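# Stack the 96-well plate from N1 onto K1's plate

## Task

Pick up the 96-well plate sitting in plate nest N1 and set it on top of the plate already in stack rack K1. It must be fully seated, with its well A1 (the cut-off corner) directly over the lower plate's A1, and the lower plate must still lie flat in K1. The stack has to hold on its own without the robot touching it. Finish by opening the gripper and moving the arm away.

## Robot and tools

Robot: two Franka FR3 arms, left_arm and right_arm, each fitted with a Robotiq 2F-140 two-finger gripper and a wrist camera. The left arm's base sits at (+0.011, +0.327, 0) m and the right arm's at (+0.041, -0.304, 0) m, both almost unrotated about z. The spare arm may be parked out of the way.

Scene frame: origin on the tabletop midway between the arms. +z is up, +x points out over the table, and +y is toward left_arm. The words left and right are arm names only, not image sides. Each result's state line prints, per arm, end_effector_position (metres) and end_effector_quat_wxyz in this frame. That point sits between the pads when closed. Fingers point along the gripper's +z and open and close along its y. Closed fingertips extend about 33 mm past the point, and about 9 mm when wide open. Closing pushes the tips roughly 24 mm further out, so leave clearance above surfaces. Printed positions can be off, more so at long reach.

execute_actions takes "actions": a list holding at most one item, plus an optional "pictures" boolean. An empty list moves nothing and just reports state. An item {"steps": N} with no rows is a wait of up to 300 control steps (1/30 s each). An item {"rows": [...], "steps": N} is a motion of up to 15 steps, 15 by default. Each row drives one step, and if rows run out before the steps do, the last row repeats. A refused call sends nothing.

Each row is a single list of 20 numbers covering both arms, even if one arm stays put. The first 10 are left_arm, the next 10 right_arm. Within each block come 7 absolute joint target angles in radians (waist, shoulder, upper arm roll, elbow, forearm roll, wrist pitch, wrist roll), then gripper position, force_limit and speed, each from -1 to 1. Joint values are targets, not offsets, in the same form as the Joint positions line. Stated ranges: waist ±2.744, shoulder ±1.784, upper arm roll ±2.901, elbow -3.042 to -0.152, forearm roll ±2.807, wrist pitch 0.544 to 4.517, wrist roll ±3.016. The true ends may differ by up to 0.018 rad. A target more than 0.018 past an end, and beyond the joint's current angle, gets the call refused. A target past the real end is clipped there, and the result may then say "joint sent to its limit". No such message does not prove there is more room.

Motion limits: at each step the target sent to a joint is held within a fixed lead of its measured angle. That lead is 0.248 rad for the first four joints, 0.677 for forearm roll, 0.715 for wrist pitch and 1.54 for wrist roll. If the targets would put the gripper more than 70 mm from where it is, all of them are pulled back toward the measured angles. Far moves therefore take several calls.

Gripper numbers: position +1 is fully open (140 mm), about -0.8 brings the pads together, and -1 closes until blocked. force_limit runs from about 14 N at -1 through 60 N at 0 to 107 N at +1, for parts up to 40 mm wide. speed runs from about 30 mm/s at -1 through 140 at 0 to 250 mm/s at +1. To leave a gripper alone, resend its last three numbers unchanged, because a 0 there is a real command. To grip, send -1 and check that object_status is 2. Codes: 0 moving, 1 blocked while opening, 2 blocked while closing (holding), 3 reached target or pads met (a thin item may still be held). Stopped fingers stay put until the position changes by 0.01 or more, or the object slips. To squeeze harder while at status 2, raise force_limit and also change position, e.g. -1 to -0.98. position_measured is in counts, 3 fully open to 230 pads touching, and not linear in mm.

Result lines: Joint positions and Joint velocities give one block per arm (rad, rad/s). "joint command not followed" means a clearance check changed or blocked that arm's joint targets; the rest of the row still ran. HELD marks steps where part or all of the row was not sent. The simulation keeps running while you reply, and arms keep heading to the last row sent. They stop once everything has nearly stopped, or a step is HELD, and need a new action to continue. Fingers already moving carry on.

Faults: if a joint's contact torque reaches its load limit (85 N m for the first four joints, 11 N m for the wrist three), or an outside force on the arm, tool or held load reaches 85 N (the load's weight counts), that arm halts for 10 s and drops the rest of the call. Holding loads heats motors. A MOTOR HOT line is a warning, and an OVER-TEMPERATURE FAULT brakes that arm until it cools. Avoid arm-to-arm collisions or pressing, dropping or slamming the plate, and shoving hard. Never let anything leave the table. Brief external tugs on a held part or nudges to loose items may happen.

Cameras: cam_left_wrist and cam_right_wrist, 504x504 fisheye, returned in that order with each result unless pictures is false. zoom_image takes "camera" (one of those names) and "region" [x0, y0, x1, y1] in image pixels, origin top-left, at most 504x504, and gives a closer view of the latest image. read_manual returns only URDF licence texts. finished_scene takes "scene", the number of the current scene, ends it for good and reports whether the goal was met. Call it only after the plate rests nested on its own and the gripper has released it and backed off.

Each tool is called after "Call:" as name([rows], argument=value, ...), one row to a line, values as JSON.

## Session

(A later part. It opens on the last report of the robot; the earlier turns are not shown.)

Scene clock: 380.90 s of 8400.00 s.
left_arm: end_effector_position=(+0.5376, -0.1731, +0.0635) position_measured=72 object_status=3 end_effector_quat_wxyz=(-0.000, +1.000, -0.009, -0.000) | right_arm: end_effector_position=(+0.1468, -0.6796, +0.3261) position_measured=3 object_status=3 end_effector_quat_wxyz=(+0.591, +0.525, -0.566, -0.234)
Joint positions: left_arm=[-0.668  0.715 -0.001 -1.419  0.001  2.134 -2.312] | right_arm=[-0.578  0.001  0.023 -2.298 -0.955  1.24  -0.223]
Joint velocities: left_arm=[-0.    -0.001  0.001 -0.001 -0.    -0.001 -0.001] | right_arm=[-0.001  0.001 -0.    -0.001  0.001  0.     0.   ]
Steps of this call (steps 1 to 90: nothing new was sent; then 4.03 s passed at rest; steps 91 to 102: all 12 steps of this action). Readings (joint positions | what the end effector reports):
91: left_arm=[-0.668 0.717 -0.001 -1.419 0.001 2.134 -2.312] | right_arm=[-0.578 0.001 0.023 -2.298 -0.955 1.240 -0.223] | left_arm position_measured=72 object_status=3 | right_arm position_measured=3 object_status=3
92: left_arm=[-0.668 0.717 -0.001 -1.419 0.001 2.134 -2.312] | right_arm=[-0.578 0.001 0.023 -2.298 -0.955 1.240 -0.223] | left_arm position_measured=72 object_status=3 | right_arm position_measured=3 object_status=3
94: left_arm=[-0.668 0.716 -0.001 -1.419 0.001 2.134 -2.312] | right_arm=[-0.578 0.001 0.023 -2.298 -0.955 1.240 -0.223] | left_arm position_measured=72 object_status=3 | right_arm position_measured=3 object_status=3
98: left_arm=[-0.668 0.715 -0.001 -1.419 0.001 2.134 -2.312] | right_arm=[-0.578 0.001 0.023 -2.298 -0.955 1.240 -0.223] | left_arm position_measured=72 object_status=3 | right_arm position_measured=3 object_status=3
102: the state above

Call:
execute_actions([
  {"rows": [[-0.6663,0.7138,0,-1.4198,0.001,2.1363,-2.318,-1,0,-0.6,-0.58,0,0.025,-2.3,-0.954,1.24,-0.223,1,0,0]], "steps": 15},
])

Scene clock: 384.87 s of 8400.00 s.
left_arm: end_effector_position=(+0.5382, -0.1731, +0.0646) position_measured=110 object_status=0 end_effector_quat_wxyz=(+0.000, +1.000, -0.009, +0.000) | right_arm: end_effector_position=(+0.1467, -0.6795, +0.3261) position_measured=3 object_status=3 end_effector_quat_wxyz=(+0.591, +0.525, -0.566, -0.234)
Joint positions: left_arm=[-0.668  0.714 -0.001 -1.419  0.001  2.134 -2.312] | right_arm=[-0.578  0.001  0.023 -2.298 -0.955  1.24  -0.223]
Joint velocities: left_arm=[-0.    -0.001  0.001  0.002 -0.     0.     0.001] | right_arm=[-0.     0.001  0.001  0.001 -0.002  0.001  0.002]
Steps of this call (steps 1 to 15: the robot went on to your last target; steps 16 to 90: nothing new was sent; then 0.47 s passed at rest; steps 91 to 105: all 15 steps of this action). Readings (joint positions | what the end effector reports):
91: left_arm=[-0.668 0.715 -0.001 -1.419 0.001 2.134 -2.312] | right_arm=[-0.578 0.001 0.023 -2.298 -0.955 1.240 -0.223] | left_arm position_measured=72 object_status=0 | right_arm position_measured=3 object_status=3
92: left_arm=[-0.668 0.715 -0.001 -1.419 0.001 2.134 -2.312] | right_arm=[-0.578 0.001 0.023 -2.298 -0.955 1.240 -0.223] | left_arm position_measured=75 object_status=0 | right_arm position_measured=3 object_status=3
94: left_arm=[-0.668 0.715 -0.001 -1.419 0.001 2.134 -2.312] | right_arm=[-0.578 0.001 0.023 -2.298 -0.955 1.240 -0.223] | left_arm position_measured=83 object_status=0 | right_arm position_measured=3 object_status=3
98: left_arm=[-0.668 0.715 -0.001 -1.419 0.001 2.134 -2.312] | right_arm=[-0.578 0.001 0.023 -2.298 -0.955 1.240 -0.223] | left_arm position_measured=99 object_status=0 | right_arm position_measured=3 object_status=3
105: the state above

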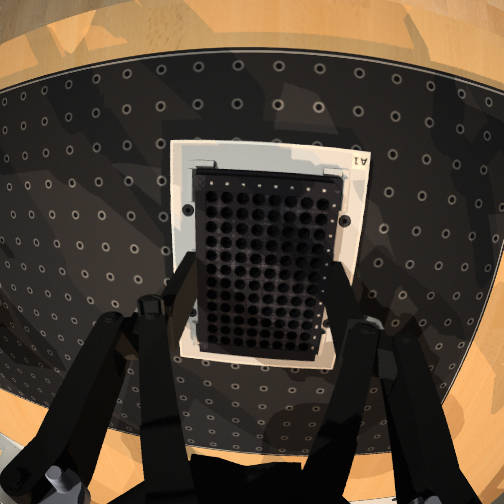

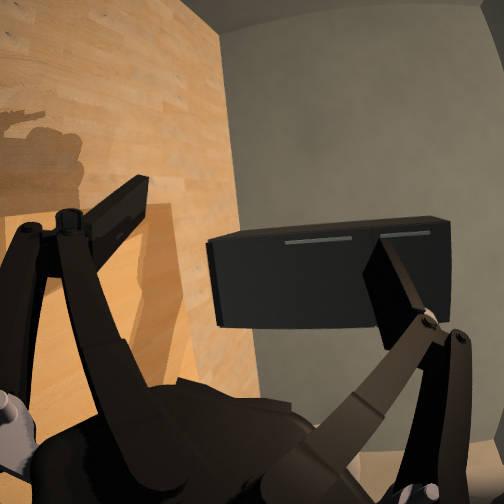

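Call:
execute_actions([
  {"rows": [[-0.6663,0.7126,0,-1.4178,0.001,2.130,-2.318,-1,0,-0.6,-0.58,0,0.025,-2.3,-0.954,1.24,-0.223,1,0,0],[-0.6663,0.7115,0,-1.4167,0.001,2.124,-2.318,-1,0,-0.6,-0.58,0,0.025,-2.3,-0.954,1.24,-0.223,1,0,0],[-0.6663,0.7098,0,-1.4158,0.001,2.1186,-2.318,-1,0,-0.6,-0.58,0,0.025,-2.3,-0.954,1.24,-0.223,1,0,0],[-0.6663,0.7076,0,-1.4146,0.001,2.1141,-2.318,-1,0,-0.6,-0.58,0,0.025,-2.3,-0.954,1.24,-0.223,1,0,0],[-0.6663,0.7051,0,-1.4132,0.001,2.1094,-2.318,-1,0,-0.6,-0.58,0,0.025,-2.3,-0.954,1.24,-0.223,1,0,0],[-0.6663,0.7022,0,-1.4117,0.001,2.1046,-2.318,-1,0,-0.6,-0.58,0,0.025,-2.3,-0.954,1.24,-0.223,1,0,0],[-0.6663,0.6992,0,-1.4101,0.001,2.0999,-2.318,-1,0,-0.6,-0.58,0,0.025,-2.3,-0.954,1.24,-0.223,1,0,0],[-0.6663,0.6962,0,-1.4085,0.001,2.0954,-2.318,-1,0,-0.6,-0.58,0,0.025,-2.3,-0.954,1.24,-0.223,1,0,0],[-0.6663,0.6932,0,-1.4069,0.001,2.0914,-2.318,-1,0,-0.6,-0.58,0,0.025,-2.3,-0.954,1.24,-0.223,1,0,0],[-0.6663,0.6902,0,-1.4055,0.001,2.088,-2.318,-1,0,-0.6,-0.58,0,0.025,-2.3,-0.954,1.24,-0.223,1,0,0],[-0.6663,0.6873,0,-1.4045,0.001,2.0853,-2.318,-1,0,-0.6,-0.58,0,0.025,-2.3,-0.954,1.24,-0.223,1,0,0],[-0.6663,0.6838,0,-1.4046,0.001,2.0836,-2.318,-1,0,-0.6,-0.58,0,0.025,-2.3,-0.954,1.24,-0.223,1,0,0],[-0.6663,0.6798,0,-1.4059,0.001,2.0829,-2.318,-1,0,-0.6,-0.58,0,0.025,-2.3,-0.954,1.24,-0.223,1,0,0],[-0.6663,0.6750,0,-1.4089,0.001,2.0828,-2.318,-1,0,-0.6,-0.58,0,0.025,-2.3,-0.954,1.24,-0.223,1,0,0],[-0.6663,0.6694,0,-1.4138,0.001,2.0826,-2.3178,-1,0,-0.6,-0.58,0,0.025,-2.3,-0.954,1.24,-0.223,1,0,0]], "steps": 15},
], pictures=false)

Call:
execute_actions([
  {"rows": [[-0.6663,0.6625,0,-1.4206,0.001,2.0824,-2.3172,-1,0,-0.6,-0.58,0,0.025,-2.3,-0.954,1.24,-0.223,1,0,0],[-0.6663,0.6537,0,-1.4291,0.001,2.0822,-2.3163,-1,0,-0.6,-0.58,0,0.025,-2.3,-0.954,1.24,-0.223,1,0,0],[-0.6663,0.6431,0,-1.4394,0.001,2.0819,-2.3148,-1,0,-0.6,-0.58,0,0.025,-2.3,-0.954,1.24,-0.223,1,0,0],[-0.6663,0.6306,0,-1.4517,0.001,2.0815,-2.3126,-1,0,-0.6,-0.58,0,0.025,-2.3,-0.954,1.24,-0.223,1,0,0],[-0.6663,0.6161,0,-1.4658,0.001,2.0811,-2.3097,-1,0,-0.6,-0.58,0,0.025,-2.3,-0.954,1.24,-0.223,1,0,0],[-0.6663,0.5998,0,-1.4817,0.001,2.0806,-2.3061,-1,0,-0.6,-0.58,0,0.025,-2.3,-0.954,1.24,-0.223,1,0,0],[-0.6663,0.5815,0,-1.4995,0.001,2.0801,-2.3017,-1,0,-0.6,-0.58,0,0.025,-2.3,-0.954,1.24,-0.223,1,0,0],[-0.6659,0.5616,0,-1.519,0.001,2.0795,-2.2965,-1,0,-0.6,-0.58,0,0.025,-2.3,-0.954,1.24,-0.223,1,0,0],[-0.6651,0.54,0,-1.54,0.001,2.0789,-2.2905,-1,0,-0.6,-0.58,0,0.025,-2.3,-0.954,1.24,-0.223,1,0,0],[-0.6636,0.5169,0,-1.5625,0.001,2.0782,-2.2838,-1,0,-0.6,-0.58,0,0.025,-2.3,-0.954,1.24,-0.223,1,0,0],[-0.6611,0.4926,0,-1.5863,0.001,2.0775,-2.2762,-1,0,-0.6,-0.58,0,0.025,-2.3,-0.954,1.24,-0.223,1,0,0],[-0.6576,0.4671,0,-1.6112,0.001,2.0768,-2.268,-1,0,-0.6,-0.58,0,0.025,-2.3,-0.954,1.24,-0.223,1,0,0],[-0.653,0.4406,0,-1.637,0.001,2.076,-2.259,-1,0,-0.6,-0.58,0,0.025,-2.3,-0.954,1.24,-0.223,1,0,0],[-0.6472,0.4133,0,-1.6636,0.001,2.0752,-2.2495,-1,0,-0.6,-0.58,0,0.025,-2.3,-0.954,1.24,-0.223,1,0,0],[-0.6402,0.3855,0,-1.6908,0.001,2.0744,-2.2394,-1,0,-0.6,-0.58,0,0.025,-2.3,-0.954,1.24,-0.223,1,0,0]], "steps": 15},
], pictures=false)

Call:
execute_actions([
  {"rows": [[-0.6319,0.3573,0,-1.7182,0.001,2.0736,-2.2288,-1,0,-0.6,-0.58,0,0.025,-2.3,-0.954,1.24,-0.223,1,0,0],[-0.6223,0.3291,0,-1.7458,0.001,2.0728,-2.2178,-1,0,-0.6,-0.58,0,0.025,-2.3,-0.954,1.24,-0.223,1,0,0],[-0.6114,0.3009,0,-1.7732,0.001,2.072,-2.2065,-1,0,-0.6,-0.58,0,0.025,-2.3,-0.954,1.24,-0.223,1,0,0],[-0.5993,0.2731,0,-1.8004,0.001,2.0712,-2.195,-1,0,-0.6,-0.58,0,0.025,-2.3,-0.954,1.24,-0.223,1,0,0],[-0.586,0.2458,0,-1.827,0.001,2.0704,-2.1833,-1,0,-0.6,-0.58,0,0.025,-2.3,-0.954,1.24,-0.223,1,0,0],[-0.5717,0.2193,0,-1.8528,0.001,2.0696,-2.1717,-1,0,-0.6,-0.58,0,0.025,-2.3,-0.954,1.24,-0.223,1,0,0],[-0.5563,0.1938,0,-1.8777,0.001,2.0689,-2.16,-1,0,-0.6,-0.58,0,0.025,-2.3,-0.954,1.24,-0.223,1,0,0],[-0.5402,0.1695,0,-1.9015,0.001,2.0682,-2.1485,-1,0,-0.6,-0.58,0,0.025,-2.3,-0.954,1.24,-0.223,1,0,0],[-0.5232,0.1464,0,-1.924,0.001,2.0675,-2.1372,-1,0,-0.6,-0.58,0,0.025,-2.3,-0.954,1.24,-0.223,1,0,0],[-0.5056,0.1248,0,-1.945,0.001,2.0669,-2.1262,-1,0,-0.6,-0.58,0,0.025,-2.3,-0.954,1.24,-0.223,1,0,0],[-0.4875,0.1049,0,-1.9645,0.001,2.0663,-2.1156,-1,0,-0.6,-0.58,0,0.025,-2.3,-0.954,1.24,-0.223,1,0,0],[-0.469,0.0866,0,-1.9823,0.001,2.0658,-2.1055,-1,0,-0.6,-0.58,0,0.025,-2.3,-0.954,1.24,-0.223,1,0,0],[-0.4503,0.0703,0,-1.9982,0.001,2.0653,-2.096,-1,0,-0.6,-0.58,0,0.025,-2.3,-0.954,1.24,-0.223,1,0,0],[-0.4315,0.0558,0,-2.0123,0.001,2.0649,-2.087,-1,0,-0.6,-0.58,0,0.025,-2.3,-0.954,1.24,-0.223,1,0,0],[-0.4128,0.0433,0,-2.0246,0.001,2.0645,-2.0788,-1,0,-0.6,-0.58,0,0.025,-2.3,-0.954,1.24,-0.223,1,0,0]], "steps": 15},
], pictures=false)

Call:
execute_actions([
  {"rows": [[-0.3943,0.0327,0,-2.0349,0.001,2.0642,-2.0712,-1,0,-0.6,-0.58,0,0.025,-2.3,-0.954,1.24,-0.223,1,0,0],[-0.3762,0.0239,0,-2.0434,0.001,2.064,-2.0645,-1,0,-0.6,-0.58,0,0.025,-2.3,-0.954,1.24,-0.223,1,0,0],[-0.3586,0.017,0,-2.0502,0.001,2.0638,-2.0585,-1,0,-0.6,-0.58,0,0.025,-2.3,-0.954,1.24,-0.223,1,0,0],[-0.3416,0.0118,0,-2.0553,0.001,2.0636,-2.0533,-1,0,-0.6,-0.58,0,0.025,-2.3,-0.954,1.24,-0.223,1,0,0],[-0.3255,0.0081,0,-2.0589,0.001,2.0635,-2.0489,-1,0,-0.6,-0.58,0,0.025,-2.3,-0.954,1.24,-0.223,1,0,0],[-0.3101,0.0058,0,-2.0611,0.001,2.0635,-2.0453,-1,0,-0.6,-0.58,0,0.025,-2.3,-0.954,1.24,-0.223,1,0,0],[-0.2958,0.0045,0,-2.0624,0.001,2.0634,-2.0424,-1,0,-0.6,-0.58,0,0.025,-2.3,-0.954,1.24,-0.223,1,0,0],[-0.2825,0.0041,0,-2.0628,0.001,2.0634,-2.0402,-1,0,-0.6,-0.58,0,0.025,-2.3,-0.954,1.24,-0.223,1,0,0],[-0.2704,0.004,0,-2.0629,0.001,2.0634,-2.0387,-1,0,-0.6,-0.58,0,0.025,-2.3,-0.954,1.24,-0.223,1,0,0],[-0.2595,0.004,0,-2.0629,0.001,2.0634,-2.0378,-1,0,-0.6,-0.58,0,0.025,-2.3,-0.954,1.24,-0.223,1,0,0],[-0.2499,0.004,0,-2.0629,0.001,2.0634,-2.0372,-1,0,-0.6,-0.58,0,0.025,-2.3,-0.954,1.24,-0.223,1,0,0],[-0.2416,0.004,0,-2.0629,0.001,2.0634,-2.037,-1,0,-0.6,-0.58,0,0.025,-2.3,-0.954,1.24,-0.223,1,0,0],[-0.2346,0.004,0,-2.0629,0.001,2.0634,-2.037,-1,0,-0.6,-0.58,0,0.025,-2.3,-0.954,1.24,-0.223,1,0,0],[-0.2288,0.004,0,-2.0629,0.001,2.0634,-2.037,-1,0,-0.6,-0.58,0,0.025,-2.3,-0.954,1.24,-0.223,1,0,0],[-0.2242,0.004,0,-2.0629,0.001,2.0634,-2.037,-1,0,-0.6,-0.58,0,0.025,-2.3,-0.954,1.24,-0.223,1,0,0]], "steps": 15},
], pictures=false)

Call:
execute_actions([
  {"rows": [[-0.2207,0.004,0,-2.0629,0.001,2.0634,-2.037,-1,0,-0.6,-0.58,0,0.025,-2.3,-0.954,1.24,-0.223,1,0,0],[-0.2182,0.004,0,-2.0629,0.001,2.0634,-2.037,-1,0,-0.6,-0.58,0,0.025,-2.3,-0.954,1.24,-0.223,1,0,0],[-0.2167,0.004,0,-2.0629,0.001,2.0634,-2.037,-1,0,-0.6,-0.58,0,0.025,-2.3,-0.954,1.24,-0.223,1,0,0],[-0.2159,0.004,0,-2.0629,0.001,2.0634,-2.037,-1,0,-0.6,-0.58,0,0.025,-2.3,-0.954,1.24,-0.223,1,0,0],[-0.2155,0.004,0,-2.0629,0.001,2.0634,-2.037,-1,0,-0.6,-0.58,0,0.025,-2.3,-0.954,1.24,-0.223,1,0,0]], "steps": 15},
])

Scene clock: 505.37 s of 8400.00 s.
left_arm: end_effector_position=(+0.5382, -0.1732, +0.0890) position_measured=110 object_status=2 end_effector_quat_wxyz=(+0.001, +1.000, -0.009, +0.001) | right_arm: end_effector_position=(+0.1467, -0.6795, +0.3261) position_measured=3 object_status=3 end_effector_quat_wxyz=(+0.591, +0.525, -0.566, -0.234)
Joint positions: left_arm=[-0.668  0.681 -0.001 -1.409  0.001  2.094 -2.312] | right_arm=[-0.578  0.001  0.023 -2.298 -0.955  1.24  -0.223]
Joint velocities: left_arm=[-0.001 -0.139 -0.001 -0.032  0.    -0.055 -0.   ] | right_arm=[-0.002  0.001 -0.     0.     0.    -0.    -0.002]
Steps of this call (steps 1 to 15: the robot went on to your last target; steps 16 to 90: nothing new was sent; then 117.00 s passed at rest; steps 91 to 105: all 15 steps of this action). Readings (joint positions | what the end effector reports):
91: left_arm=[-0.668 0.714 -0.001 -1.419 0.001 2.134 -2.312] | right_arm=[-0.578 0.001 0.023 -2.298 -0.955 1.240 -0.223] | left_arm position_measured=110 object_status=2 | right_arm position_measured=3 object_status=3
92: left_arm=[-0.668 0.714 -0.001 -1.419 0.001 2.133 -2.312] | right_arm=[-0.578 0.001 0.023 -2.298 -0.955 1.240 -0.223] | left_arm position_measured=110 object_status=2 | right_arm position_measured=3 object_status=3
94: left_arm=[-0.668 0.713 -0.001 -1.419 0.001 2.128 -2.312] | right_arm=[-0.578 0.001 0.023 -2.298 -0.955 1.240 -0.223] | left_arm position_measured=110 object_status=2 | right_arm position_measured=3 object_status=3
98: left_arm=[-0.668 0.706 -0.001 -1.415 0.001 2.115 -2.312] | right_arm=[-0.578 0.001 0.023 -2.298 -0.955 1.240 -0.223] | left_arm position_measured=110 object_status=2 | right_arm position_measured=3 object_status=3
105: the state above

Scene clock: 505.87 s of 8400.00 s.
left_arm: end_effector_position=(+0.5050, -0.1321, +0.1478) position_measured=110 object_status=2 end_effector_quat_wxyz=(-0.001, +1.000, -0.015, -0.001) | right_arm: end_effector_position=(+0.1467, -0.6795, +0.3261) position_measured=3 object_status=3 end_effector_quat_wxyz=(+0.591, +0.525, -0.566, -0.234)
Joint positions: left_arm=[-0.656  0.448 -0.002 -1.633  0.001  2.08  -2.29 ] | right_arm=[-0.578  0.001  0.023 -2.298 -0.955  1.24  -0.223]
Joint velocities: left_arm=[ 0.134 -0.792 -0.001 -0.732  0.001 -0.046  0.142] | right_arm=[-0.    -0.001 -0.001 -0.001 -0.     0.     0.001]
Steps of this call (steps 1 to 15: all 15 steps of this action). Readings (joint positions | what the end effector reports):
1: left_arm=[-0.668 0.676 -0.001 -1.412 0.001 2.093 -2.312] | right_arm=[-0.578 0.001 0.023 -2.298 -0.955 1.240 -0.223] | left_arm position_measured=110 object_status=2 | right_arm position_measured=3 object_status=3
2: left_arm=[-0.668 0.670 -0.001 -1.416 0.001 2.091 -2.312] | right_arm=[-0.578 0.001 0.023 -2.298 -0.955 1.240 -0.223] | left_arm position_measured=110 object_status=2 | right_arm position_measured=3 object_status=3
4: left_arm=[-0.668 0.654 -0.001 -1.431 0.001 2.089 -2.312] | right_arm=[-0.578 0.001 0.023 -2.298 -0.955 1.240 -0.223] | left_arm position_measured=110 object_status=2 | right_arm position_measured=3 object_status=3
8: left_arm=[-0.668 0.604 -0.001 -1.483 0.001 2.086 -2.311] | right_arm=[-0.578 0.001 0.023 -2.298 -0.955 1.240 -0.223] | left_arm position_measured=110 object_status=2 | right_arm position_measured=3 object_status=3
15: the state above

Scene clock: 506.37 s of 8400.00 s.
left_arm: end_effector_position=(+0.5012, +0.0287, +0.2144) position_measured=110 object_status=2 end_effector_quat_wxyz=(+0.001, +1.000, +0.025, +0.002) | right_arm: end_effector_position=(+0.1467, -0.6795, +0.3261) position_measured=3 object_status=3 end_effector_quat_wxyz=(+0.591, +0.525, -0.566, -0.234)
Joint positions: left_arm=[-0.455  0.077 -0.001 -1.987  0.001  2.069 -2.168] | right_arm=[-0.578  0.001  0.023 -2.298 -0.955  1.24  -0.223]
Joint velocities: left_arm=[ 0.541 -0.47   0.03  -0.457 -0.    -0.026  0.27 ] | right_arm=[ 0.001 -0.     0.001 -0.002 -0.     0.001 -0.001]
Steps of this call (steps 1 to 15: all 15 steps of this action). Readings (joint positions | what the end effector reports):
1: left_arm=[-0.651 0.421 -0.002 -1.659 0.001 2.079 -2.285] | right_arm=[-0.578 0.001 0.023 -2.298 -0.955 1.240 -0.223] | left_arm position_measured=110 object_status=2 | right_arm position_measured=3 object_status=3
2: left_arm=[-0.644 0.393 -0.002 -1.685 0.001 2.078 -2.279] | right_arm=[-0.578 0.001 0.023 -2.298 -0.955 1.240 -0.223] | left_arm position_measured=110 object_status=2 | right_arm position_measured=3 object_status=3
4: left_arm=[-0.627 0.336 -0.003 -1.738 0.001 2.077 -2.265] | right_arm=[-0.578 0.001 0.023 -2.298 -0.955 1.240 -0.223] | left_arm position_measured=110 object_status=2 | right_arm position_measured=3 object_status=3
8: left_arm=[-0.577 0.227 -0.003 -1.843 0.001 2.074 -2.233] | right_arm=[-0.578 0.001 0.023 -2.298 -0.955 1.240 -0.223] | left_arm position_measured=110 object_status=2 | right_arm position_measured=3 object_status=3
15: the state above

Scene clock: 506.87 s of 8400.00 s.
left_arm: end_effector_position=(+0.5311, +0.1504, +0.2197) position_measured=110 object_status=2 end_effector_quat_wxyz=(-0.000, +0.996, +0.087, -0.000) | right_arm: end_effector_position=(+0.1467, -0.6795, +0.3261) position_measured=3 object_status=3 end_effector_quat_wxyz=(+0.591, +0.525, -0.566, -0.234)
Joint positions: left_arm=[-0.239  0.006  0.002 -2.061  0.001  2.066 -2.072] | right_arm=[-0.578  0.001  0.023 -2.298 -0.955  1.24  -0.223]
Joint velocities: left_arm=[ 0.204  0.     0.001 -0.007 -0.001 -0.001  0.093] | right_arm=[ 0.     0.001 -0.     0.     0.    -0.001 -0.   ]
Steps of this call (steps 1 to 15: all 15 steps of this action). Readings (joint positions | what the end effector reports):
1: left_arm=[-0.437 0.063 -0.000 -2.001 0.001 2.069 -2.159] | right_arm=[-0.578 0.001 0.023 -2.298 -0.955 1.240 -0.223] | left_arm position_measured=110 object_status=2 | right_arm position_measured=3 object_status=3
2: left_arm=[-0.418 0.050 0.000 -2.014 0.001 2.068 -2.150] | right_arm=[-0.578 0.001 0.023 -2.298 -0.955 1.240 -0.223] | left_arm position_measured=110 object_status=2 | right_arm position_measured=3 object_status=3
4: left_arm=[-0.381 0.030 0.001 -2.034 0.001 2.068 -2.133] | right_arm=[-0.578 0.001 0.023 -2.298 -0.955 1.240 -0.223] | left_arm position_measured=110 object_status=2 | right_arm position_measured=3 object_status=3
8: left_arm=[-0.316 0.010 0.002 -2.054 0.001 2.067 -2.104] | right_arm=[-0.578 0.001 0.023 -2.298 -0.955 1.240 -0.223] | left_arm position_measured=110 object_status=2 | right_arm position_measured=3 object_status=3
15: the state above

Scene clock: 507.37 s of 8400.00 s.
left_arm: end_effector_position=(+0.5345, +0.1613, +0.2196) position_measured=110 object_status=2 end_effector_quat_wxyz=(-0.001, +0.996, +0.086, -0.000) | right_arm: end_effector_position=(+0.1467, -0.6795, +0.3261) position_measured=3 object_status=3 end_effector_quat_wxyz=(+0.591, +0.525, -0.566, -0.234)
Joint positions: left_arm=[-0.217  0.006  0.002 -2.061  0.001  2.066 -2.05 ] | right_arm=[-0.578  0.001  0.023 -2.298 -0.955  1.24  -0.223]
Joint velocities: left_arm=[-0.001  0.002 -0.     0.    -0.001 -0.     0.019] | right_arm=[ 0.001 -0.001  0.    -0.001 -0.     0.001 -0.   ]
Steps of this call (steps 1 to 15: all 15 steps of this action). Readings (joint positions | what the end effector reports):
1: left_arm=[-0.233 0.006 0.002 -2.061 0.001 2.066 -2.069] | right_arm=[-0.578 0.001 0.023 -2.298 -0.955 1.240 -0.223] | left_arm position_measured=110 object_status=2 | right_arm position_measured=3 object_status=3
2: left_arm=[-0.228 0.006 0.002 -2.061 0.001 2.066 -2.067] | right_arm=[-0.578 0.001 0.023 -2.298 -0.955 1.240 -0.223] | left_arm position_measured=110 object_status=2 | right_arm position_measured=3 object_status=3
4: left_arm=[-0.221 0.006 0.002 -2.061 0.001 2.066 -2.062] | right_arm=[-0.578 0.001 0.023 -2.298 -0.955 1.240 -0.223] | left_arm position_measured=110 object_status=2 | right_arm position_measured=3 object_status=3
8: left_arm=[-0.217 0.006 0.002 -2.061 0.001 2.066 -2.056] | right_arm=[-0.578 0.001 0.023 -2.298 -0.955 1.240 -0.223] | left_arm position_measured=110 object_status=2 | right_arm position_measured=3 object_status=3
15: the state above

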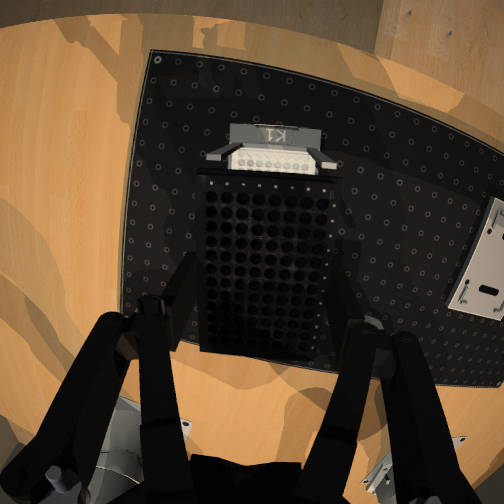

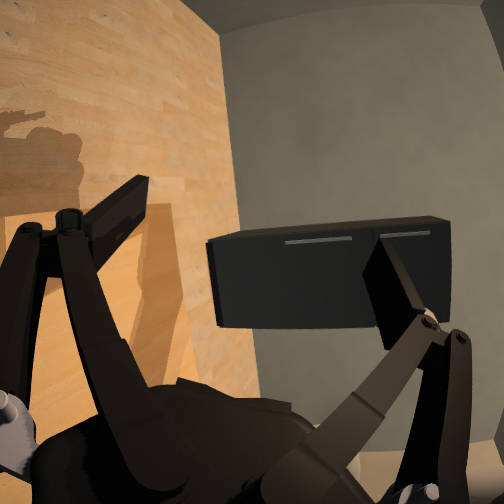

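Call:
execute_actions([
  {"rows": [[-0.2155,0.0062,0,-2.0634,0.001,2.0700,-2.037,-1,0,-0.6,-0.58,0,0.025,-2.3,-0.954,1.24,-0.223,1,0,0],[-0.2155,0.0080,0,-2.0652,0.001,2.0770,-2.037,-1,0,-0.6,-0.58,0,0.025,-2.3,-0.954,1.24,-0.223,1,0,0],[-0.2155,0.0097,0,-2.0679,0.001,2.0840,-2.037,-1,0,-0.6,-0.58,0,0.025,-2.3,-0.954,1.24,-0.223,1,0,0],[-0.2155,0.0115,0,-2.0711,0.001,2.0905,-2.037,-1,0,-0.6,-0.58,0,0.025,-2.3,-0.954,1.24,-0.223,1,0,0],[-0.2155,0.0134,0,-2.0746,0.001,2.0965,-2.037,-1,0,-0.6,-0.58,0,0.025,-2.3,-0.954,1.24,-0.223,1,0,0],[-0.2155,0.0153,0,-2.0780,0.001,2.1015,-2.037,-1,0,-0.6,-0.58,0,0.025,-2.3,-0.954,1.24,-0.223,1,0,0],[-0.2155,0.0170,0,-2.0812,0.001,2.1055,-2.037,-1,0,-0.6,-0.58,0,0.025,-2.3,-0.954,1.24,-0.223,1,0,0],[-0.2155,0.0184,0,-2.0838,0.001,2.1080,-2.037,-1,0,-0.6,-0.58,0,0.025,-2.3,-0.954,1.24,-0.223,1,0,0],[-0.2155,0.0193,0,-2.0855,0.001,2.1085,-2.037,-1,0,-0.6,-0.58,0,0.025,-2.3,-0.954,1.24,-0.223,1,0,0],[-0.2155,0.0197,0,-2.0862,0.001,2.1080,-2.037,-1,0,-0.6,-0.58,0,0.025,-2.3,-0.954,1.24,-0.223,1,0,0],[-0.2155,0.0197,0,-2.0862,0.001,2.1072,-2.037,-1,0,-0.6,-0.58,0,0.025,-2.3,-0.954,1.24,-0.223,1,0,0],[-0.2155,0.0197,0,-2.0862,0.001,2.1063,-2.037,-1,0,-0.6,-0.58,0,0.025,-2.3,-0.954,1.24,-0.223,1,0,0]], "steps": 15},
], pictures=false)

Call:
execute_actions([
  {"steps": 10},
])

Call:
zoom_image(camera="cam_left_wrist", region=[185, 130, 355, 200])

Scene clock: 545.90 s of 8400.00 s.
left_arm: end_effector_position=(+0.5331, +0.1616, +0.2038) position_measured=110 object_status=2 end_effector_quat_wxyz=(-0.001, +0.997, +0.083, -0.002) | right_arm: end_effector_position=(+0.1467, -0.6795, +0.3261) position_measured=3 object_status=3 end_effector_quat_wxyz=(+0.591, +0.525, -0.566, -0.234)
Joint positions: left_arm=[-0.217  0.02   0.001 -2.085  0.001  2.099 -2.044] | right_arm=[-0.578  0.001  0.023 -2.298 -0.955  1.24  -0.223]
Joint velocities: left_arm=[ 0.001 -0.001 -0.001  0.     0.001  0.024 -0.001] | right_arm=[ 0.002  0.001 -0.    -0.001 -0.001  0.001 -0.   ]
Steps of this call (steps 1 to 15: the robot went on to your last target; steps 16 to 90: nothing new was sent; then 35.03 s passed at rest; steps 91 to 105: all 15 steps of this action). Readings (joint positions | what the end effector reports):
91: left_arm=[-0.217 0.006 0.001 -2.061 0.001 2.066 -2.044] | right_arm=[-0.578 0.001 0.023 -2.298 -0.955 1.240 -0.223] | left_arm position_measured=110 object_status=2 | right_arm position_measured=3 object_status=3
92: left_arm=[-0.217 0.006 0.001 -2.062 0.001 2.067 -2.044] | right_arm=[-0.578 0.001 0.023 -2.298 -0.955 1.240 -0.223] | left_arm position_measured=110 object_status=2 | right_arm position_measured=3 object_status=3
94: left_arm=[-0.217 0.007 0.001 -2.064 0.001 2.073 -2.044] | right_arm=[-0.578 0.001 0.023 -2.298 -0.955 1.240 -0.223] | left_arm position_measured=110 object_status=2 | right_arm position_measured=3 object_status=3
98: left_arm=[-0.217 0.013 0.001 -2.075 0.001 2.088 -2.044] | right_arm=[-0.578 0.001 0.023 -2.298 -0.955 1.240 -0.223] | left_arm position_measured=110 object_status=2 | right_arm position_measured=3 object_status=3
105: the state above

Scene clock: 546.23 s of 8400.00 s.
left_arm: end_effector_position=(+0.5342, +0.1613, +0.2041) position_measured=110 object_status=2 end_effector_quat_wxyz=(-0.001, +0.997, +0.083, -0.001) | right_arm: end_effector_position=(+0.1467, -0.6795, +0.3261) position_measured=3 object_status=3 end_effector_quat_wxyz=(+0.591, +0.525, -0.566, -0.234)
Joint positions: left_arm=[-0.217  0.02   0.001 -2.085  0.001  2.103 -2.044] | right_arm=[-0.578  0.001  0.023 -2.298 -0.955  1.24  -0.223]
Joint velocities: left_arm=[-0.001 -0.002  0.001 -0.     0.001  0.003  0.   ] | right_arm=[-0.     0.001  0.001 -0.001 -0.001  0.     0.001]
Steps of this call (steps 1 to 10: the robot went on to your last target). Readings (joint positions | what the end effector reports):
1: left_arm=[-0.217 0.020 0.001 -2.085 0.001 2.100 -2.044] | right_arm=[-0.578 0.001 0.023 -2.298 -0.955 1.240 -0.223] | left_arm position_measured=110 object_status=2 | right_arm position_measured=3 object_status=3
2: left_arm=[-0.217 0.020 0.001 -2.085 0.001 2.101 -2.044] | right_arm=[-0.578 0.001 0.023 -2.298 -0.955 1.240 -0.223] | left_arm position_measured=110 object_status=2 | right_arm position_measured=3 object_status=3
4: left_arm=[-0.217 0.020 0.001 -2.085 0.001 2.102 -2.044] | right_arm=[-0.578 0.001 0.023 -2.298 -0.955 1.240 -0.223] | left_arm position_measured=110 object_status=2 | right_arm position_measured=3 object_status=3
8: left_arm=[-0.217 0.020 0.001 -2.085 0.001 2.102 -2.044] | right_arm=[-0.578 0.001 0.023 -2.298 -0.955 1.240 -0.223] | left_arm position_measured=110 object_status=2 | right_arm position_measured=3 object_status=3
10: the state above

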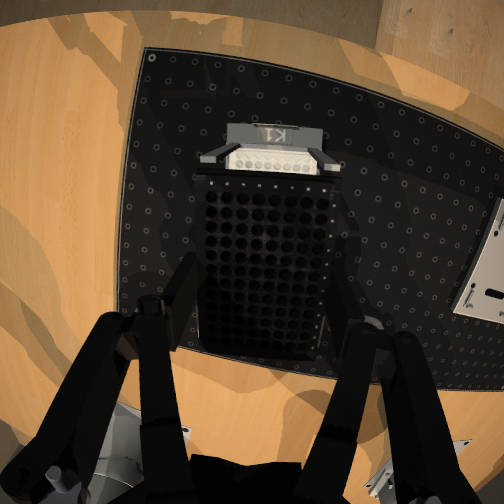

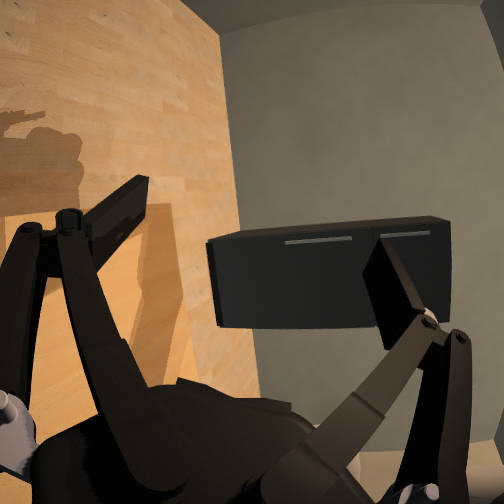

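Region (185, 130, 355, 200) of cam_left_wrist's 504x504 image, scaled by 2.965, with more detail than that image has; it fills the top 208 rows of this view, and the rest is white.

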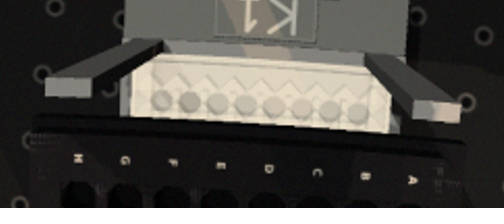

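Call:
zoom_image(camera="cam_left_wrist", region=[185, 140, 245, 200])

Call:
zoom_image(camera="cam_left_wrist", region=[295, 148, 355, 208])

Region (185, 140, 245, 200) of cam_left_wrist's 504x504 image, scaled by 8.400, with more detail than that image has.

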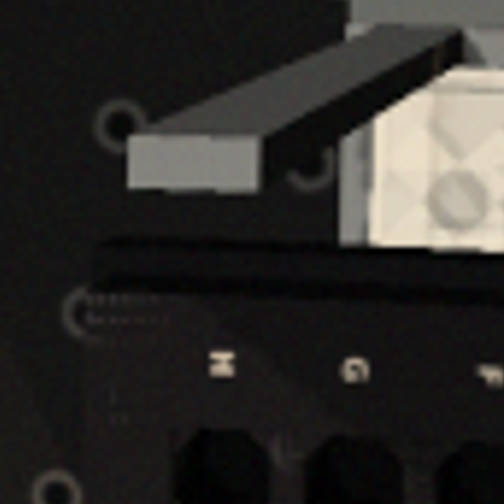

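Region (295, 148, 355, 208) of cam_left_wrist's 504x504 image, scaled by 8.400, with more detail than that image has.

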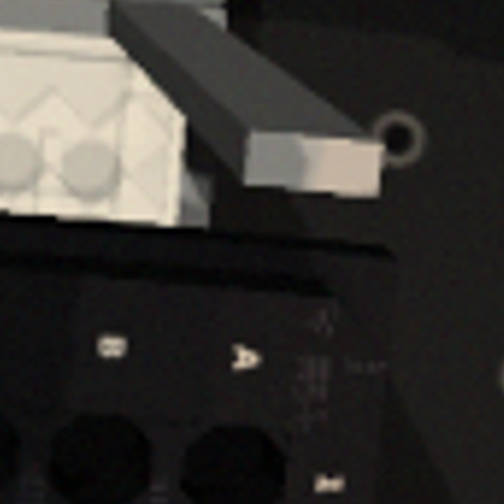

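Call:
execute_actions([
  {"rows": [[-0.2154,0.0205,0,-2.0868,0.001,2.1105,-2.034,-1,0,-0.6,-0.58,0,0.025,-2.3,-0.954,1.24,-0.223,1,0,0],[-0.2152,0.0218,0,-2.0880,0.001,2.1155,-2.031,-1,0,-0.6,-0.58,0,0.025,-2.3,-0.954,1.24,-0.223,1,0,0],[-0.2150,0.0234,0,-2.0896,0.001,2.1205,-2.030,-1,0,-0.6,-0.58,0,0.025,-2.3,-0.954,1.24,-0.223,1,0,0],[-0.2148,0.0251,0,-2.0913,0.001,2.1250,-2.031,-1,0,-0.6,-0.58,0,0.025,-2.3,-0.954,1.24,-0.223,1,0,0],[-0.2146,0.0268,0,-2.0930,0.001,2.1290,-2.032,-1,0,-0.6,-0.58,0,0.025,-2.3,-0.954,1.24,-0.223,1,0,0],[-0.2145,0.0282,0,-2.0944,0.001,2.1315,-2.033,-1,0,-0.6,-0.58,0,0.025,-2.3,-0.954,1.24,-0.223,1,0,0],[-0.2145,0.0293,0,-2.0954,0.001,2.1325,-2.034,-1,0,-0.6,-0.58,0,0.025,-2.3,-0.954,1.24,-0.223,1,0,0],[-0.2145,0.0300,0,-2.0960,0.001,2.1320,-2.034,-1,0,-0.6,-0.58,0,0.025,-2.3,-0.954,1.24,-0.223,1,0,0],[-0.2145,0.0300,0,-2.0960,0.001,2.1308,-2.034,-1,0,-0.6,-0.58,0,0.025,-2.3,-0.954,1.24,-0.223,1,0,0],[-0.2145,0.0300,0,-2.0960,0.001,2.1295,-2.034,-1,0,-0.6,-0.58,0,0.025,-2.3,-0.954,1.24,-0.223,1,0,0],[-0.2145,0.0300,0,-2.0960,0.001,2.1280,-2.034,-1,0,-0.6,-0.58,0,0.025,-2.3,-0.954,1.24,-0.223,1,0,0]], "steps": 15},
], pictures=false)

Call:
execute_actions([
  {"steps": 10},
])

Call:
zoom_image(camera="cam_left_wrist", region=[185, 140, 245, 200])

Call:
zoom_image(camera="cam_left_wrist", region=[295, 148, 355, 208])

Scene clock: 615.20 s of 8400.00 s.
left_arm: end_effector_position=(+0.5354, +0.1613, +0.1963) position_measured=110 object_status=2 end_effector_quat_wxyz=(-0.000, +0.997, +0.082, -0.000) | right_arm: end_effector_position=(+0.1467, -0.6795, +0.3261) position_measured=3 object_status=3 end_effector_quat_wxyz=(+0.591, +0.525, -0.566, -0.234)
Joint positions: left_arm=[-0.216  0.03   0.001 -2.094  0.001  2.124 -2.041] | right_arm=[-0.578  0.001  0.023 -2.298 -0.955  1.24  -0.223]
Joint velocities: left_arm=[-0.001  0.    -0.    -0.    -0.     0.003  0.001] | right_arm=[-0.     0.001  0.    -0.001  0.    -0.001 -0.001]
Steps of this call (steps 1 to 15: the robot went on to your last target; steps 16 to 90: nothing new was sent; then 65.47 s passed at rest; steps 91 to 105: all 15 steps of this action). Readings (joint positions | what the end effector reports):
91: left_arm=[-0.217 0.020 0.001 -2.085 0.001 2.104 -2.044] | right_arm=[-0.578 0.001 0.023 -2.298 -0.955 1.240 -0.223] | left_arm position_measured=110 object_status=2 | right_arm position_measured=3 object_status=3
92: left_arm=[-0.217 0.020 0.001 -2.085 0.001 2.105 -2.043] | right_arm=[-0.578 0.001 0.023 -2.298 -0.955 1.240 -0.223] | left_arm position_measured=110 object_status=2 | right_arm position_measured=3 object_status=3
94: left_arm=[-0.217 0.021 0.001 -2.087 0.001 2.110 -2.042] | right_arm=[-0.578 0.001 0.023 -2.298 -0.955 1.240 -0.223] | left_arm position_measured=110 object_status=2 | right_arm position_measured=3 object_status=3
98: left_arm=[-0.216 0.026 0.001 -2.092 0.001 2.120 -2.042] | right_arm=[-0.578 0.001 0.023 -2.298 -0.955 1.240 -0.223] | left_arm position_measured=110 object_status=2 | right_arm position_measured=3 object_status=3
105: the state above

Scene clock: 615.53 s of 8400.00 s.
left_arm: end_effector_position=(+0.5356, +0.1613, +0.1963) position_measured=110 object_status=2 end_effector_quat_wxyz=(-0.000, +0.997, +0.082, +0.000) | right_arm: end_effector_position=(+0.1467, -0.6795, +0.3261) position_measured=3 object_status=3 end_effector_quat_wxyz=(+0.591, +0.525, -0.566, -0.234)
Joint positions: left_arm=[-0.216  0.03   0.001 -2.094  0.001  2.124 -2.041] | right_arm=[-0.578  0.001  0.023 -2.298 -0.955  1.24  -0.223]
Joint velocities: left_arm=[-0.    -0.001 -0.001 -0.001  0.001  0.001 -0.001] | right_arm=[-0.001 -0.     0.001  0.    -0.001  0.     0.001]
Steps of this call (steps 1 to 10: the robot went on to your last target). Readings (joint positions | what the end effector reports):
1: left_arm=[-0.216 0.030 0.001 -2.094 0.001 2.124 -2.041] | right_arm=[-0.578 0.001 0.023 -2.298 -0.955 1.240 -0.223] | left_arm position_measured=110 object_status=2 | right_arm position_measured=3 object_status=3
2: left_arm=[-0.216 0.030 0.001 -2.094 0.001 2.124 -2.041] | right_arm=[-0.578 0.001 0.023 -2.298 -0.955 1.240 -0.223] | left_arm position_measured=110 object_status=2 | right_arm position_measured=3 object_status=3
4: left_arm=[-0.216 0.030 0.001 -2.094 0.001 2.124 -2.041] | right_arm=[-0.578 0.001 0.023 -2.298 -0.955 1.240 -0.223] | left_arm position_measured=110 object_status=2 | right_arm position_measured=3 object_status=3
8: left_arm=[-0.216 0.030 0.001 -2.094 0.001 2.124 -2.041] | right_arm=[-0.578 0.001 0.023 -2.298 -0.955 1.240 -0.223] | left_arm position_measured=110 object_status=2 | right_arm position_measured=3 object_status=3
10: the state above

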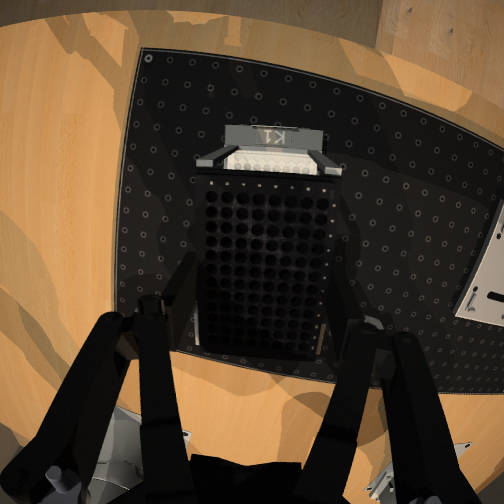

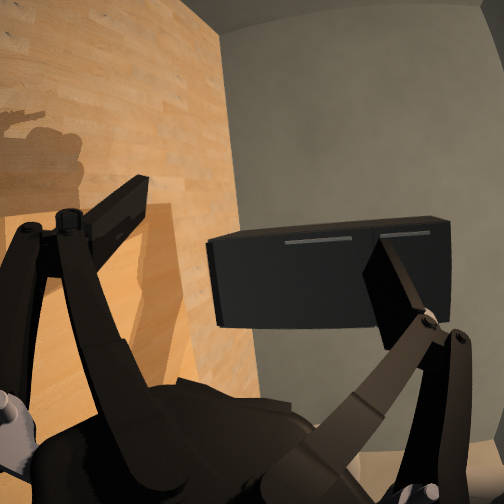

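Region (185, 140, 245, 200) of cam_left_wrist's 504x504 image, scaled by 8.400, with more detail than that image has.

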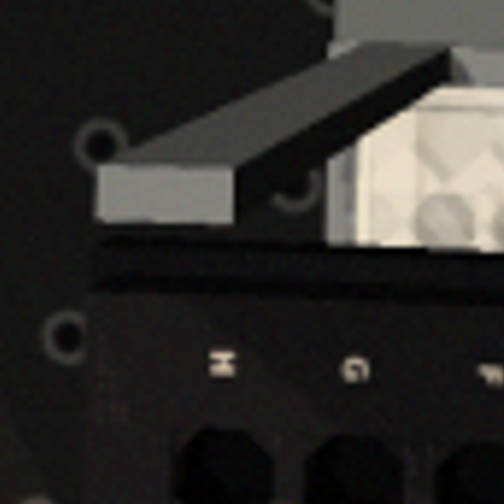

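Region (295, 148, 355, 208) of cam_left_wrist's 504x504 image, scaled by 8.400, with more detail than that image has.

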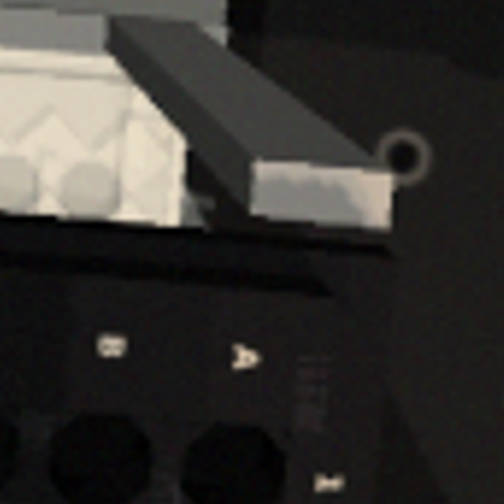

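Call:
zoom_image(camera="cam_left_wrist", region=[180, 305, 240, 365])

Call:
zoom_image(camera="cam_left_wrist", region=[282, 312, 342, 372])

Region (180, 305, 240, 365) of cam_left_wrist's 504x504 image, scaled by 8.400, with more detail than that image has.

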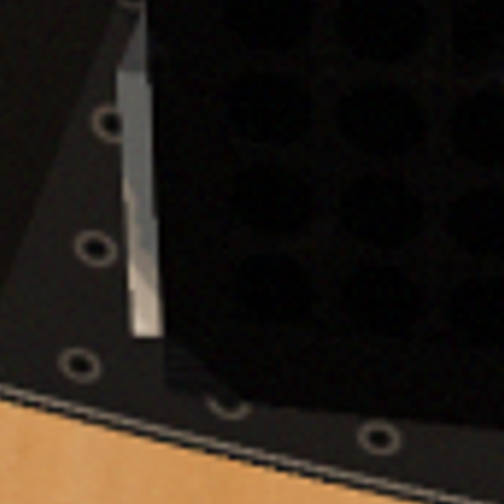

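Region (282, 312, 342, 372) of cam_left_wrist's 504x504 image, scaled by 8.400, with more detail than that image has.

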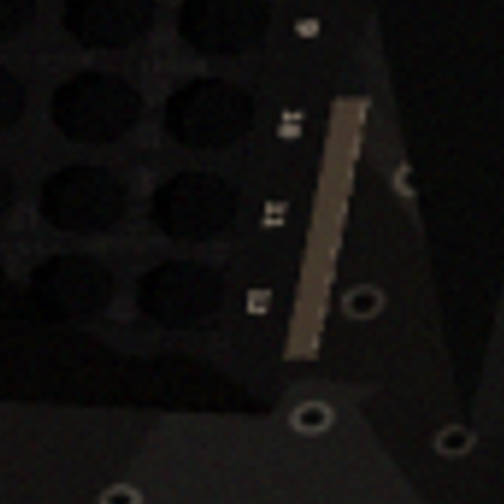

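Call:
execute_actions([
  {"rows": [[-0.2143,0.0305,0,-2.0968,0.001,2.1295,-2.034,-1,0,-0.6,-0.58,0,0.025,-2.3,-0.954,1.24,-0.223,1,0,0],[-0.2141,0.0311,0,-2.0977,0.001,2.1310,-2.034,-1,0,-0.6,-0.58,0,0.025,-2.3,-0.954,1.24,-0.223,1,0,0],[-0.2141,0.0317,0,-2.0985,0.001,2.1324,-2.034,-1,0,-0.6,-0.58,0,0.025,-2.3,-0.954,1.24,-0.223,1,0,0],[-0.2141,0.0320,0,-2.0990,0.001,2.1334,-2.034,-1,0,-0.6,-0.58,0,0.025,-2.3,-0.954,1.24,-0.223,1,0,0],[-0.2141,0.0324,0,-2.0995,0.001,2.1342,-2.034,-1,0,-0.6,-0.58,0,0.025,-2.3,-0.954,1.24,-0.223,1,0,0],[-0.2141,0.0328,0,-2.1000,0.001,2.1351,-2.034,-1,0,-0.6,-0.58,0,0.025,-2.3,-0.954,1.24,-0.223,1,0,0],[-0.2141,0.0332,0,-2.1005,0.001,2.1360,-2.034,-1,0,-0.6,-0.58,0,0.025,-2.3,-0.954,1.24,-0.223,1,0,0],[-0.2141,0.0336,0,-2.1009,0.001,2.1368,-2.034,-1,0,-0.6,-0.58,0,0.025,-2.3,-0.954,1.24,-0.223,1,0,0],[-0.2141,0.0340,0,-2.1014,0.001,2.1377,-2.034,-1,0,-0.6,-0.58,0,0.025,-2.3,-0.954,1.24,-0.223,1,0,0],[-0.2141,0.0344,0,-2.1019,0.001,2.1386,-2.034,-1,0,-0.6,-0.58,0,0.025,-2.3,-0.954,1.24,-0.223,1,0,0],[-0.2141,0.0348,0,-2.1024,0.001,2.1394,-2.034,-1,0,-0.6,-0.58,0,0.025,-2.3,-0.954,1.24,-0.223,1,0,0],[-0.2141,0.0351,0,-2.1029,0.001,2.1403,-2.034,-1,0,-0.6,-0.58,0,0.025,-2.3,-0.954,1.24,-0.223,1,0,0],[-0.2141,0.0355,0,-2.1034,0.001,2.1412,-2.034,-1,0,-0.6,-0.58,0,0.025,-2.3,-0.954,1.24,-0.223,1,0,0],[-0.2141,0.0359,0,-2.1038,0.001,2.1421,-2.034,-1,0,-0.6,-0.58,0,0.025,-2.3,-0.954,1.24,-0.223,1,0,0],[-0.2141,0.0363,0,-2.1043,0.001,2.1429,-2.034,-1,0,-0.6,-0.58,0,0.025,-2.3,-0.954,1.24,-0.223,1,0,0]], "steps": 15},
], pictures=false)

Call:
execute_actions([
  {"rows": [[-0.2141,0.0367,0,-2.1048,0.001,2.1438,-2.034,-1,0,-0.6,-0.58,0,0.025,-2.3,-0.954,1.24,-0.223,1,0,0],[-0.2141,0.0371,0,-2.1053,0.001,2.1447,-2.034,-1,0,-0.6,-0.58,0,0.025,-2.3,-0.954,1.24,-0.223,1,0,0],[-0.2141,0.0375,0,-2.1058,0.001,2.1455,-2.034,-1,0,-0.6,-0.58,0,0.025,-2.3,-0.954,1.24,-0.223,1,0,0],[-0.2141,0.0379,0,-2.1062,0.001,2.1464,-2.034,-1,0,-0.6,-0.58,0,0.025,-2.3,-0.954,1.24,-0.223,1,0,0],[-0.2141,0.0382,0,-2.1067,0.001,2.1473,-2.034,-1,0,-0.6,-0.58,0,0.025,-2.3,-0.954,1.24,-0.223,1,0,0],[-0.2141,0.0386,0,-2.1072,0.001,2.1481,-2.034,-1,0,-0.6,-0.58,0,0.025,-2.3,-0.954,1.24,-0.223,1,0,0],[-0.2141,0.0390,0,-2.1077,0.001,2.1490,-2.034,-1,0,-0.6,-0.58,0,0.025,-2.3,-0.954,1.24,-0.223,1,0,0],[-0.2141,0.0394,0,-2.1082,0.001,2.1499,-2.034,-1,0,-0.6,-0.58,0,0.025,-2.3,-0.954,1.24,-0.223,1,0,0],[-0.2141,0.0398,0,-2.1086,0.001,2.1507,-2.034,-1,0,-0.6,-0.58,0,0.025,-2.3,-0.954,1.24,-0.223,1,0,0],[-0.2141,0.0402,0,-2.1091,0.001,2.1516,-2.034,-1,0,-0.6,-0.58,0,0.025,-2.3,-0.954,1.24,-0.223,1,0,0],[-0.2141,0.0406,0,-2.1096,0.001,2.1525,-2.034,-1,0,-0.6,-0.58,0,0.025,-2.3,-0.954,1.24,-0.223,1,0,0],[-0.2141,0.0409,0,-2.1101,0.001,2.1533,-2.034,-1,0,-0.6,-0.58,0,0.025,-2.3,-0.954,1.24,-0.223,1,0,0],[-0.2141,0.0413,0,-2.1106,0.001,2.1538,-2.034,-1,0,-0.6,-0.58,0,0.025,-2.3,-0.954,1.24,-0.223,1,0,0],[-0.2141,0.0413,0,-2.1106,0.001,2.1532,-2.034,-1,0,-0.6,-0.58,0,0.025,-2.3,-0.954,1.24,-0.223,1,0,0],[-0.2141,0.0413,0,-2.1106,0.001,2.1525,-2.034,-1,0,-0.6,-0.58,0,0.025,-2.3,-0.954,1.24,-0.223,1,0,0]], "steps": 15},
])

Call:
zoom_image(camera="cam_left_wrist", region=[185, 140, 245, 200])

Call:
zoom_image(camera="cam_left_wrist", region=[295, 148, 355, 208])

Scene clock: 705.13 s of 8400.00 s.
left_arm: end_effector_position=(+0.5360, +0.1615, +0.1919) position_measured=110 object_status=2 end_effector_quat_wxyz=(-0.000, +0.997, +0.082, +0.001) | right_arm: end_effector_position=(+0.1467, -0.6795, +0.3261) position_measured=3 object_status=3 end_effector_quat_wxyz=(+0.591, +0.525, -0.566, -0.234)
Joint positions: left_arm=[-0.216  0.034  0.001 -2.101  0.001  2.137 -2.041] | right_arm=[-0.578  0.001  0.023 -2.298 -0.955  1.24  -0.223]
Joint velocities: left_arm=[ 0.001  0.013 -0.    -0.014  0.001  0.025  0.   ] | right_arm=[-0.    -0.    -0.    -0.     0.001 -0.     0.001]
Steps of this call (steps 1 to 15: the robot went on to your last target; steps 16 to 90: nothing new was sent; then 86.10 s passed at rest; steps 91 to 105: all 15 steps of this action). Readings (joint positions | what the end effector reports):
91: left_arm=[-0.216 0.030 0.001 -2.095 0.001 2.125 -2.041] | right_arm=[-0.578 0.001 0.023 -2.298 -0.955 1.240 -0.223] | left_arm position_measured=110 object_status=2 | right_arm position_measured=3 object_status=3
92: left_arm=[-0.216 0.030 0.001 -2.095 0.001 2.125 -2.041] | right_arm=[-0.578 0.001 0.023 -2.298 -0.955 1.240 -0.223] | left_arm position_measured=110 object_status=2 | right_arm position_measured=3 object_status=3
94: left_arm=[-0.216 0.030 0.001 -2.096 0.001 2.126 -2.041] | right_arm=[-0.578 0.001 0.023 -2.298 -0.955 1.240 -0.223] | left_arm position_measured=110 object_status=2 | right_arm position_measured=3 object_status=3
98: left_arm=[-0.216 0.031 0.001 -2.098 0.001 2.130 -2.041] | right_arm=[-0.578 0.001 0.023 -2.298 -0.955 1.240 -0.223] | left_arm position_measured=110 object_status=2 | right_arm position_measured=3 object_status=3
105: the state above

Scene clock: 705.63 s of 8400.00 s.
left_arm: end_effector_position=(+0.5361, +0.1615, +0.1868) position_measured=110 object_status=2 end_effector_quat_wxyz=(-0.000, +0.997, +0.082, +0.001) | right_arm: end_effector_position=(+0.1467, -0.6795, +0.3261) position_measured=3 object_status=3 end_effector_quat_wxyz=(+0.591, +0.525, -0.566, -0.234)
Joint positions: left_arm=[-0.216  0.04   0.001 -2.108  0.001  2.149 -2.041] | right_arm=[-0.578  0.001  0.023 -2.298 -0.955  1.24  -0.223]
Joint velocities: left_arm=[ 0.     0.007 -0.    -0.006  0.     0.011  0.   ] | right_arm=[ 0.     0.    -0.    -0.    -0.001  0.     0.001]
Steps of this call (steps 1 to 15: all 15 steps of this action). Readings (joint positions | what the end effector reports):
1: left_arm=[-0.216 0.034 0.001 -2.102 0.001 2.138 -2.041] | right_arm=[-0.578 0.001 0.023 -2.298 -0.955 1.240 -0.223] | left_arm position_measured=110 object_status=2 | right_arm position_measured=3 object_status=3
2: left_arm=[-0.216 0.035 0.001 -2.102 0.001 2.138 -2.041] | right_arm=[-0.578 0.001 0.023 -2.298 -0.955 1.240 -0.223] | left_arm position_measured=110 object_status=2 | right_arm position_measured=3 object_status=3
4: left_arm=[-0.216 0.036 0.001 -2.103 0.001 2.140 -2.041] | right_arm=[-0.578 0.001 0.023 -2.298 -0.955 1.240 -0.223] | left_arm position_measured=110 object_status=2 | right_arm position_measured=3 object_status=3
8: left_arm=[-0.216 0.037 0.001 -2.105 0.001 2.144 -2.041] | right_arm=[-0.578 0.001 0.023 -2.298 -0.955 1.240 -0.223] | left_arm position_measured=110 object_status=2 | right_arm position_measured=3 object_status=3
15: the state above

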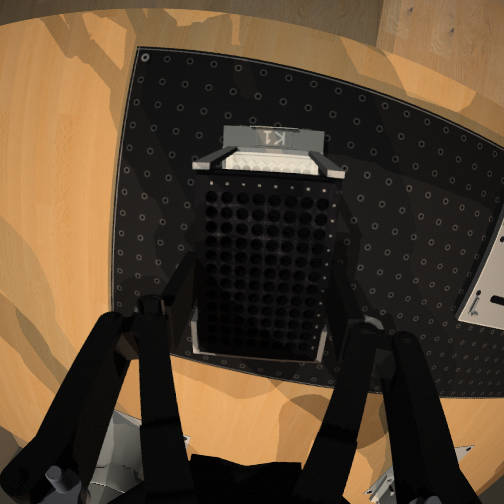

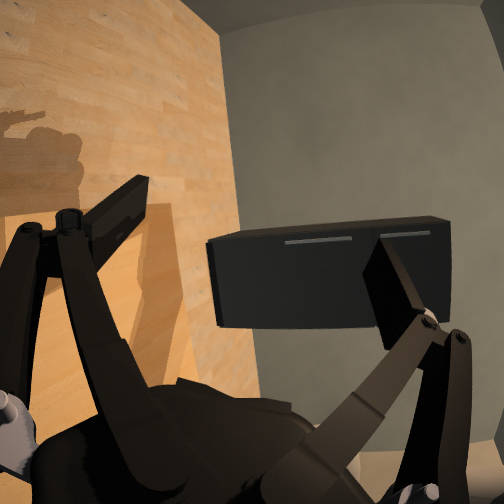

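Region (185, 140, 245, 200) of cam_left_wrist's 504x504 image, scaled by 8.400, with more detail than that image has.

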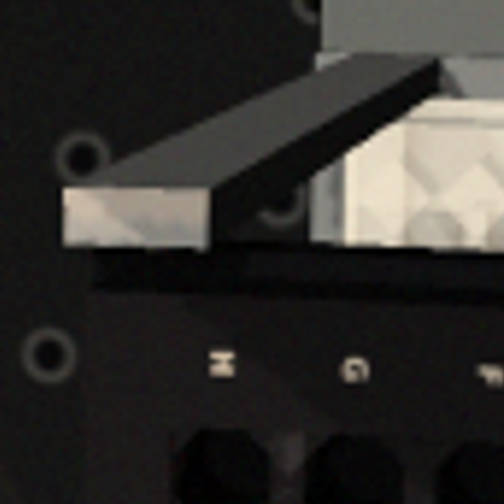

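Region (295, 148, 355, 208) of cam_left_wrist's 504x504 image, scaled by 8.400, with more detail than that image has.

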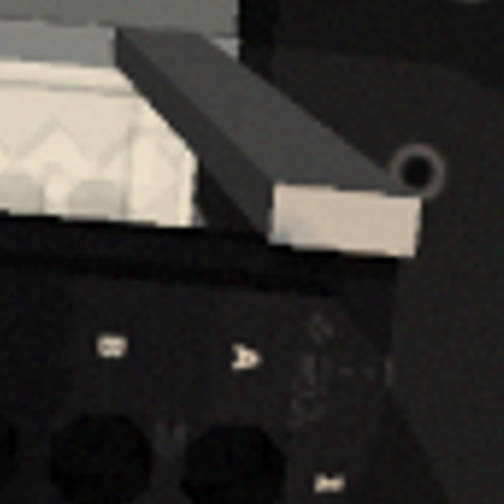

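Call:
zoom_image(camera="cam_left_wrist", region=[180, 310, 240, 370])

Call:
zoom_image(camera="cam_left_wrist", region=[282, 317, 342, 377])

Region (180, 310, 240, 370) of cam_left_wrist's 504x504 image, scaled by 8.400, with more detail than that image has.

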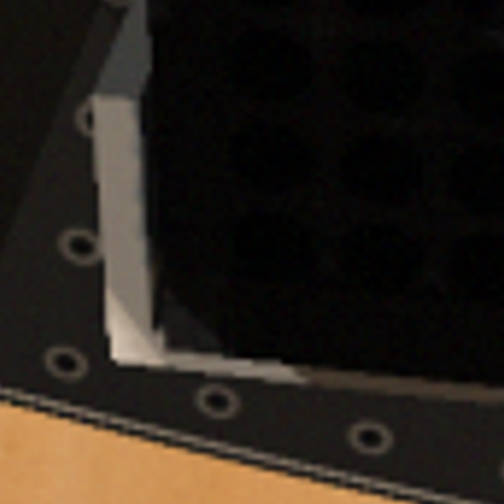

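Region (282, 317, 342, 377) of cam_left_wrist's 504x504 image, scaled by 8.400, with more detail than that image has.

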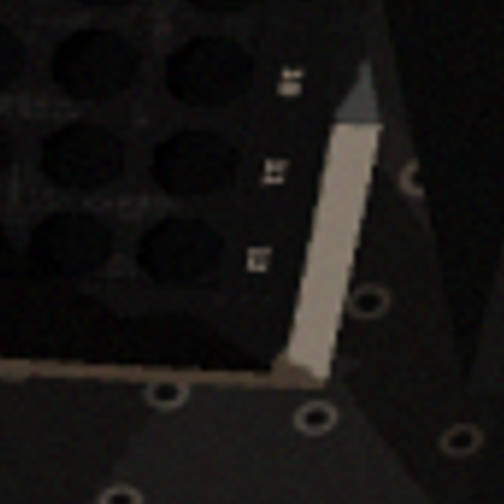

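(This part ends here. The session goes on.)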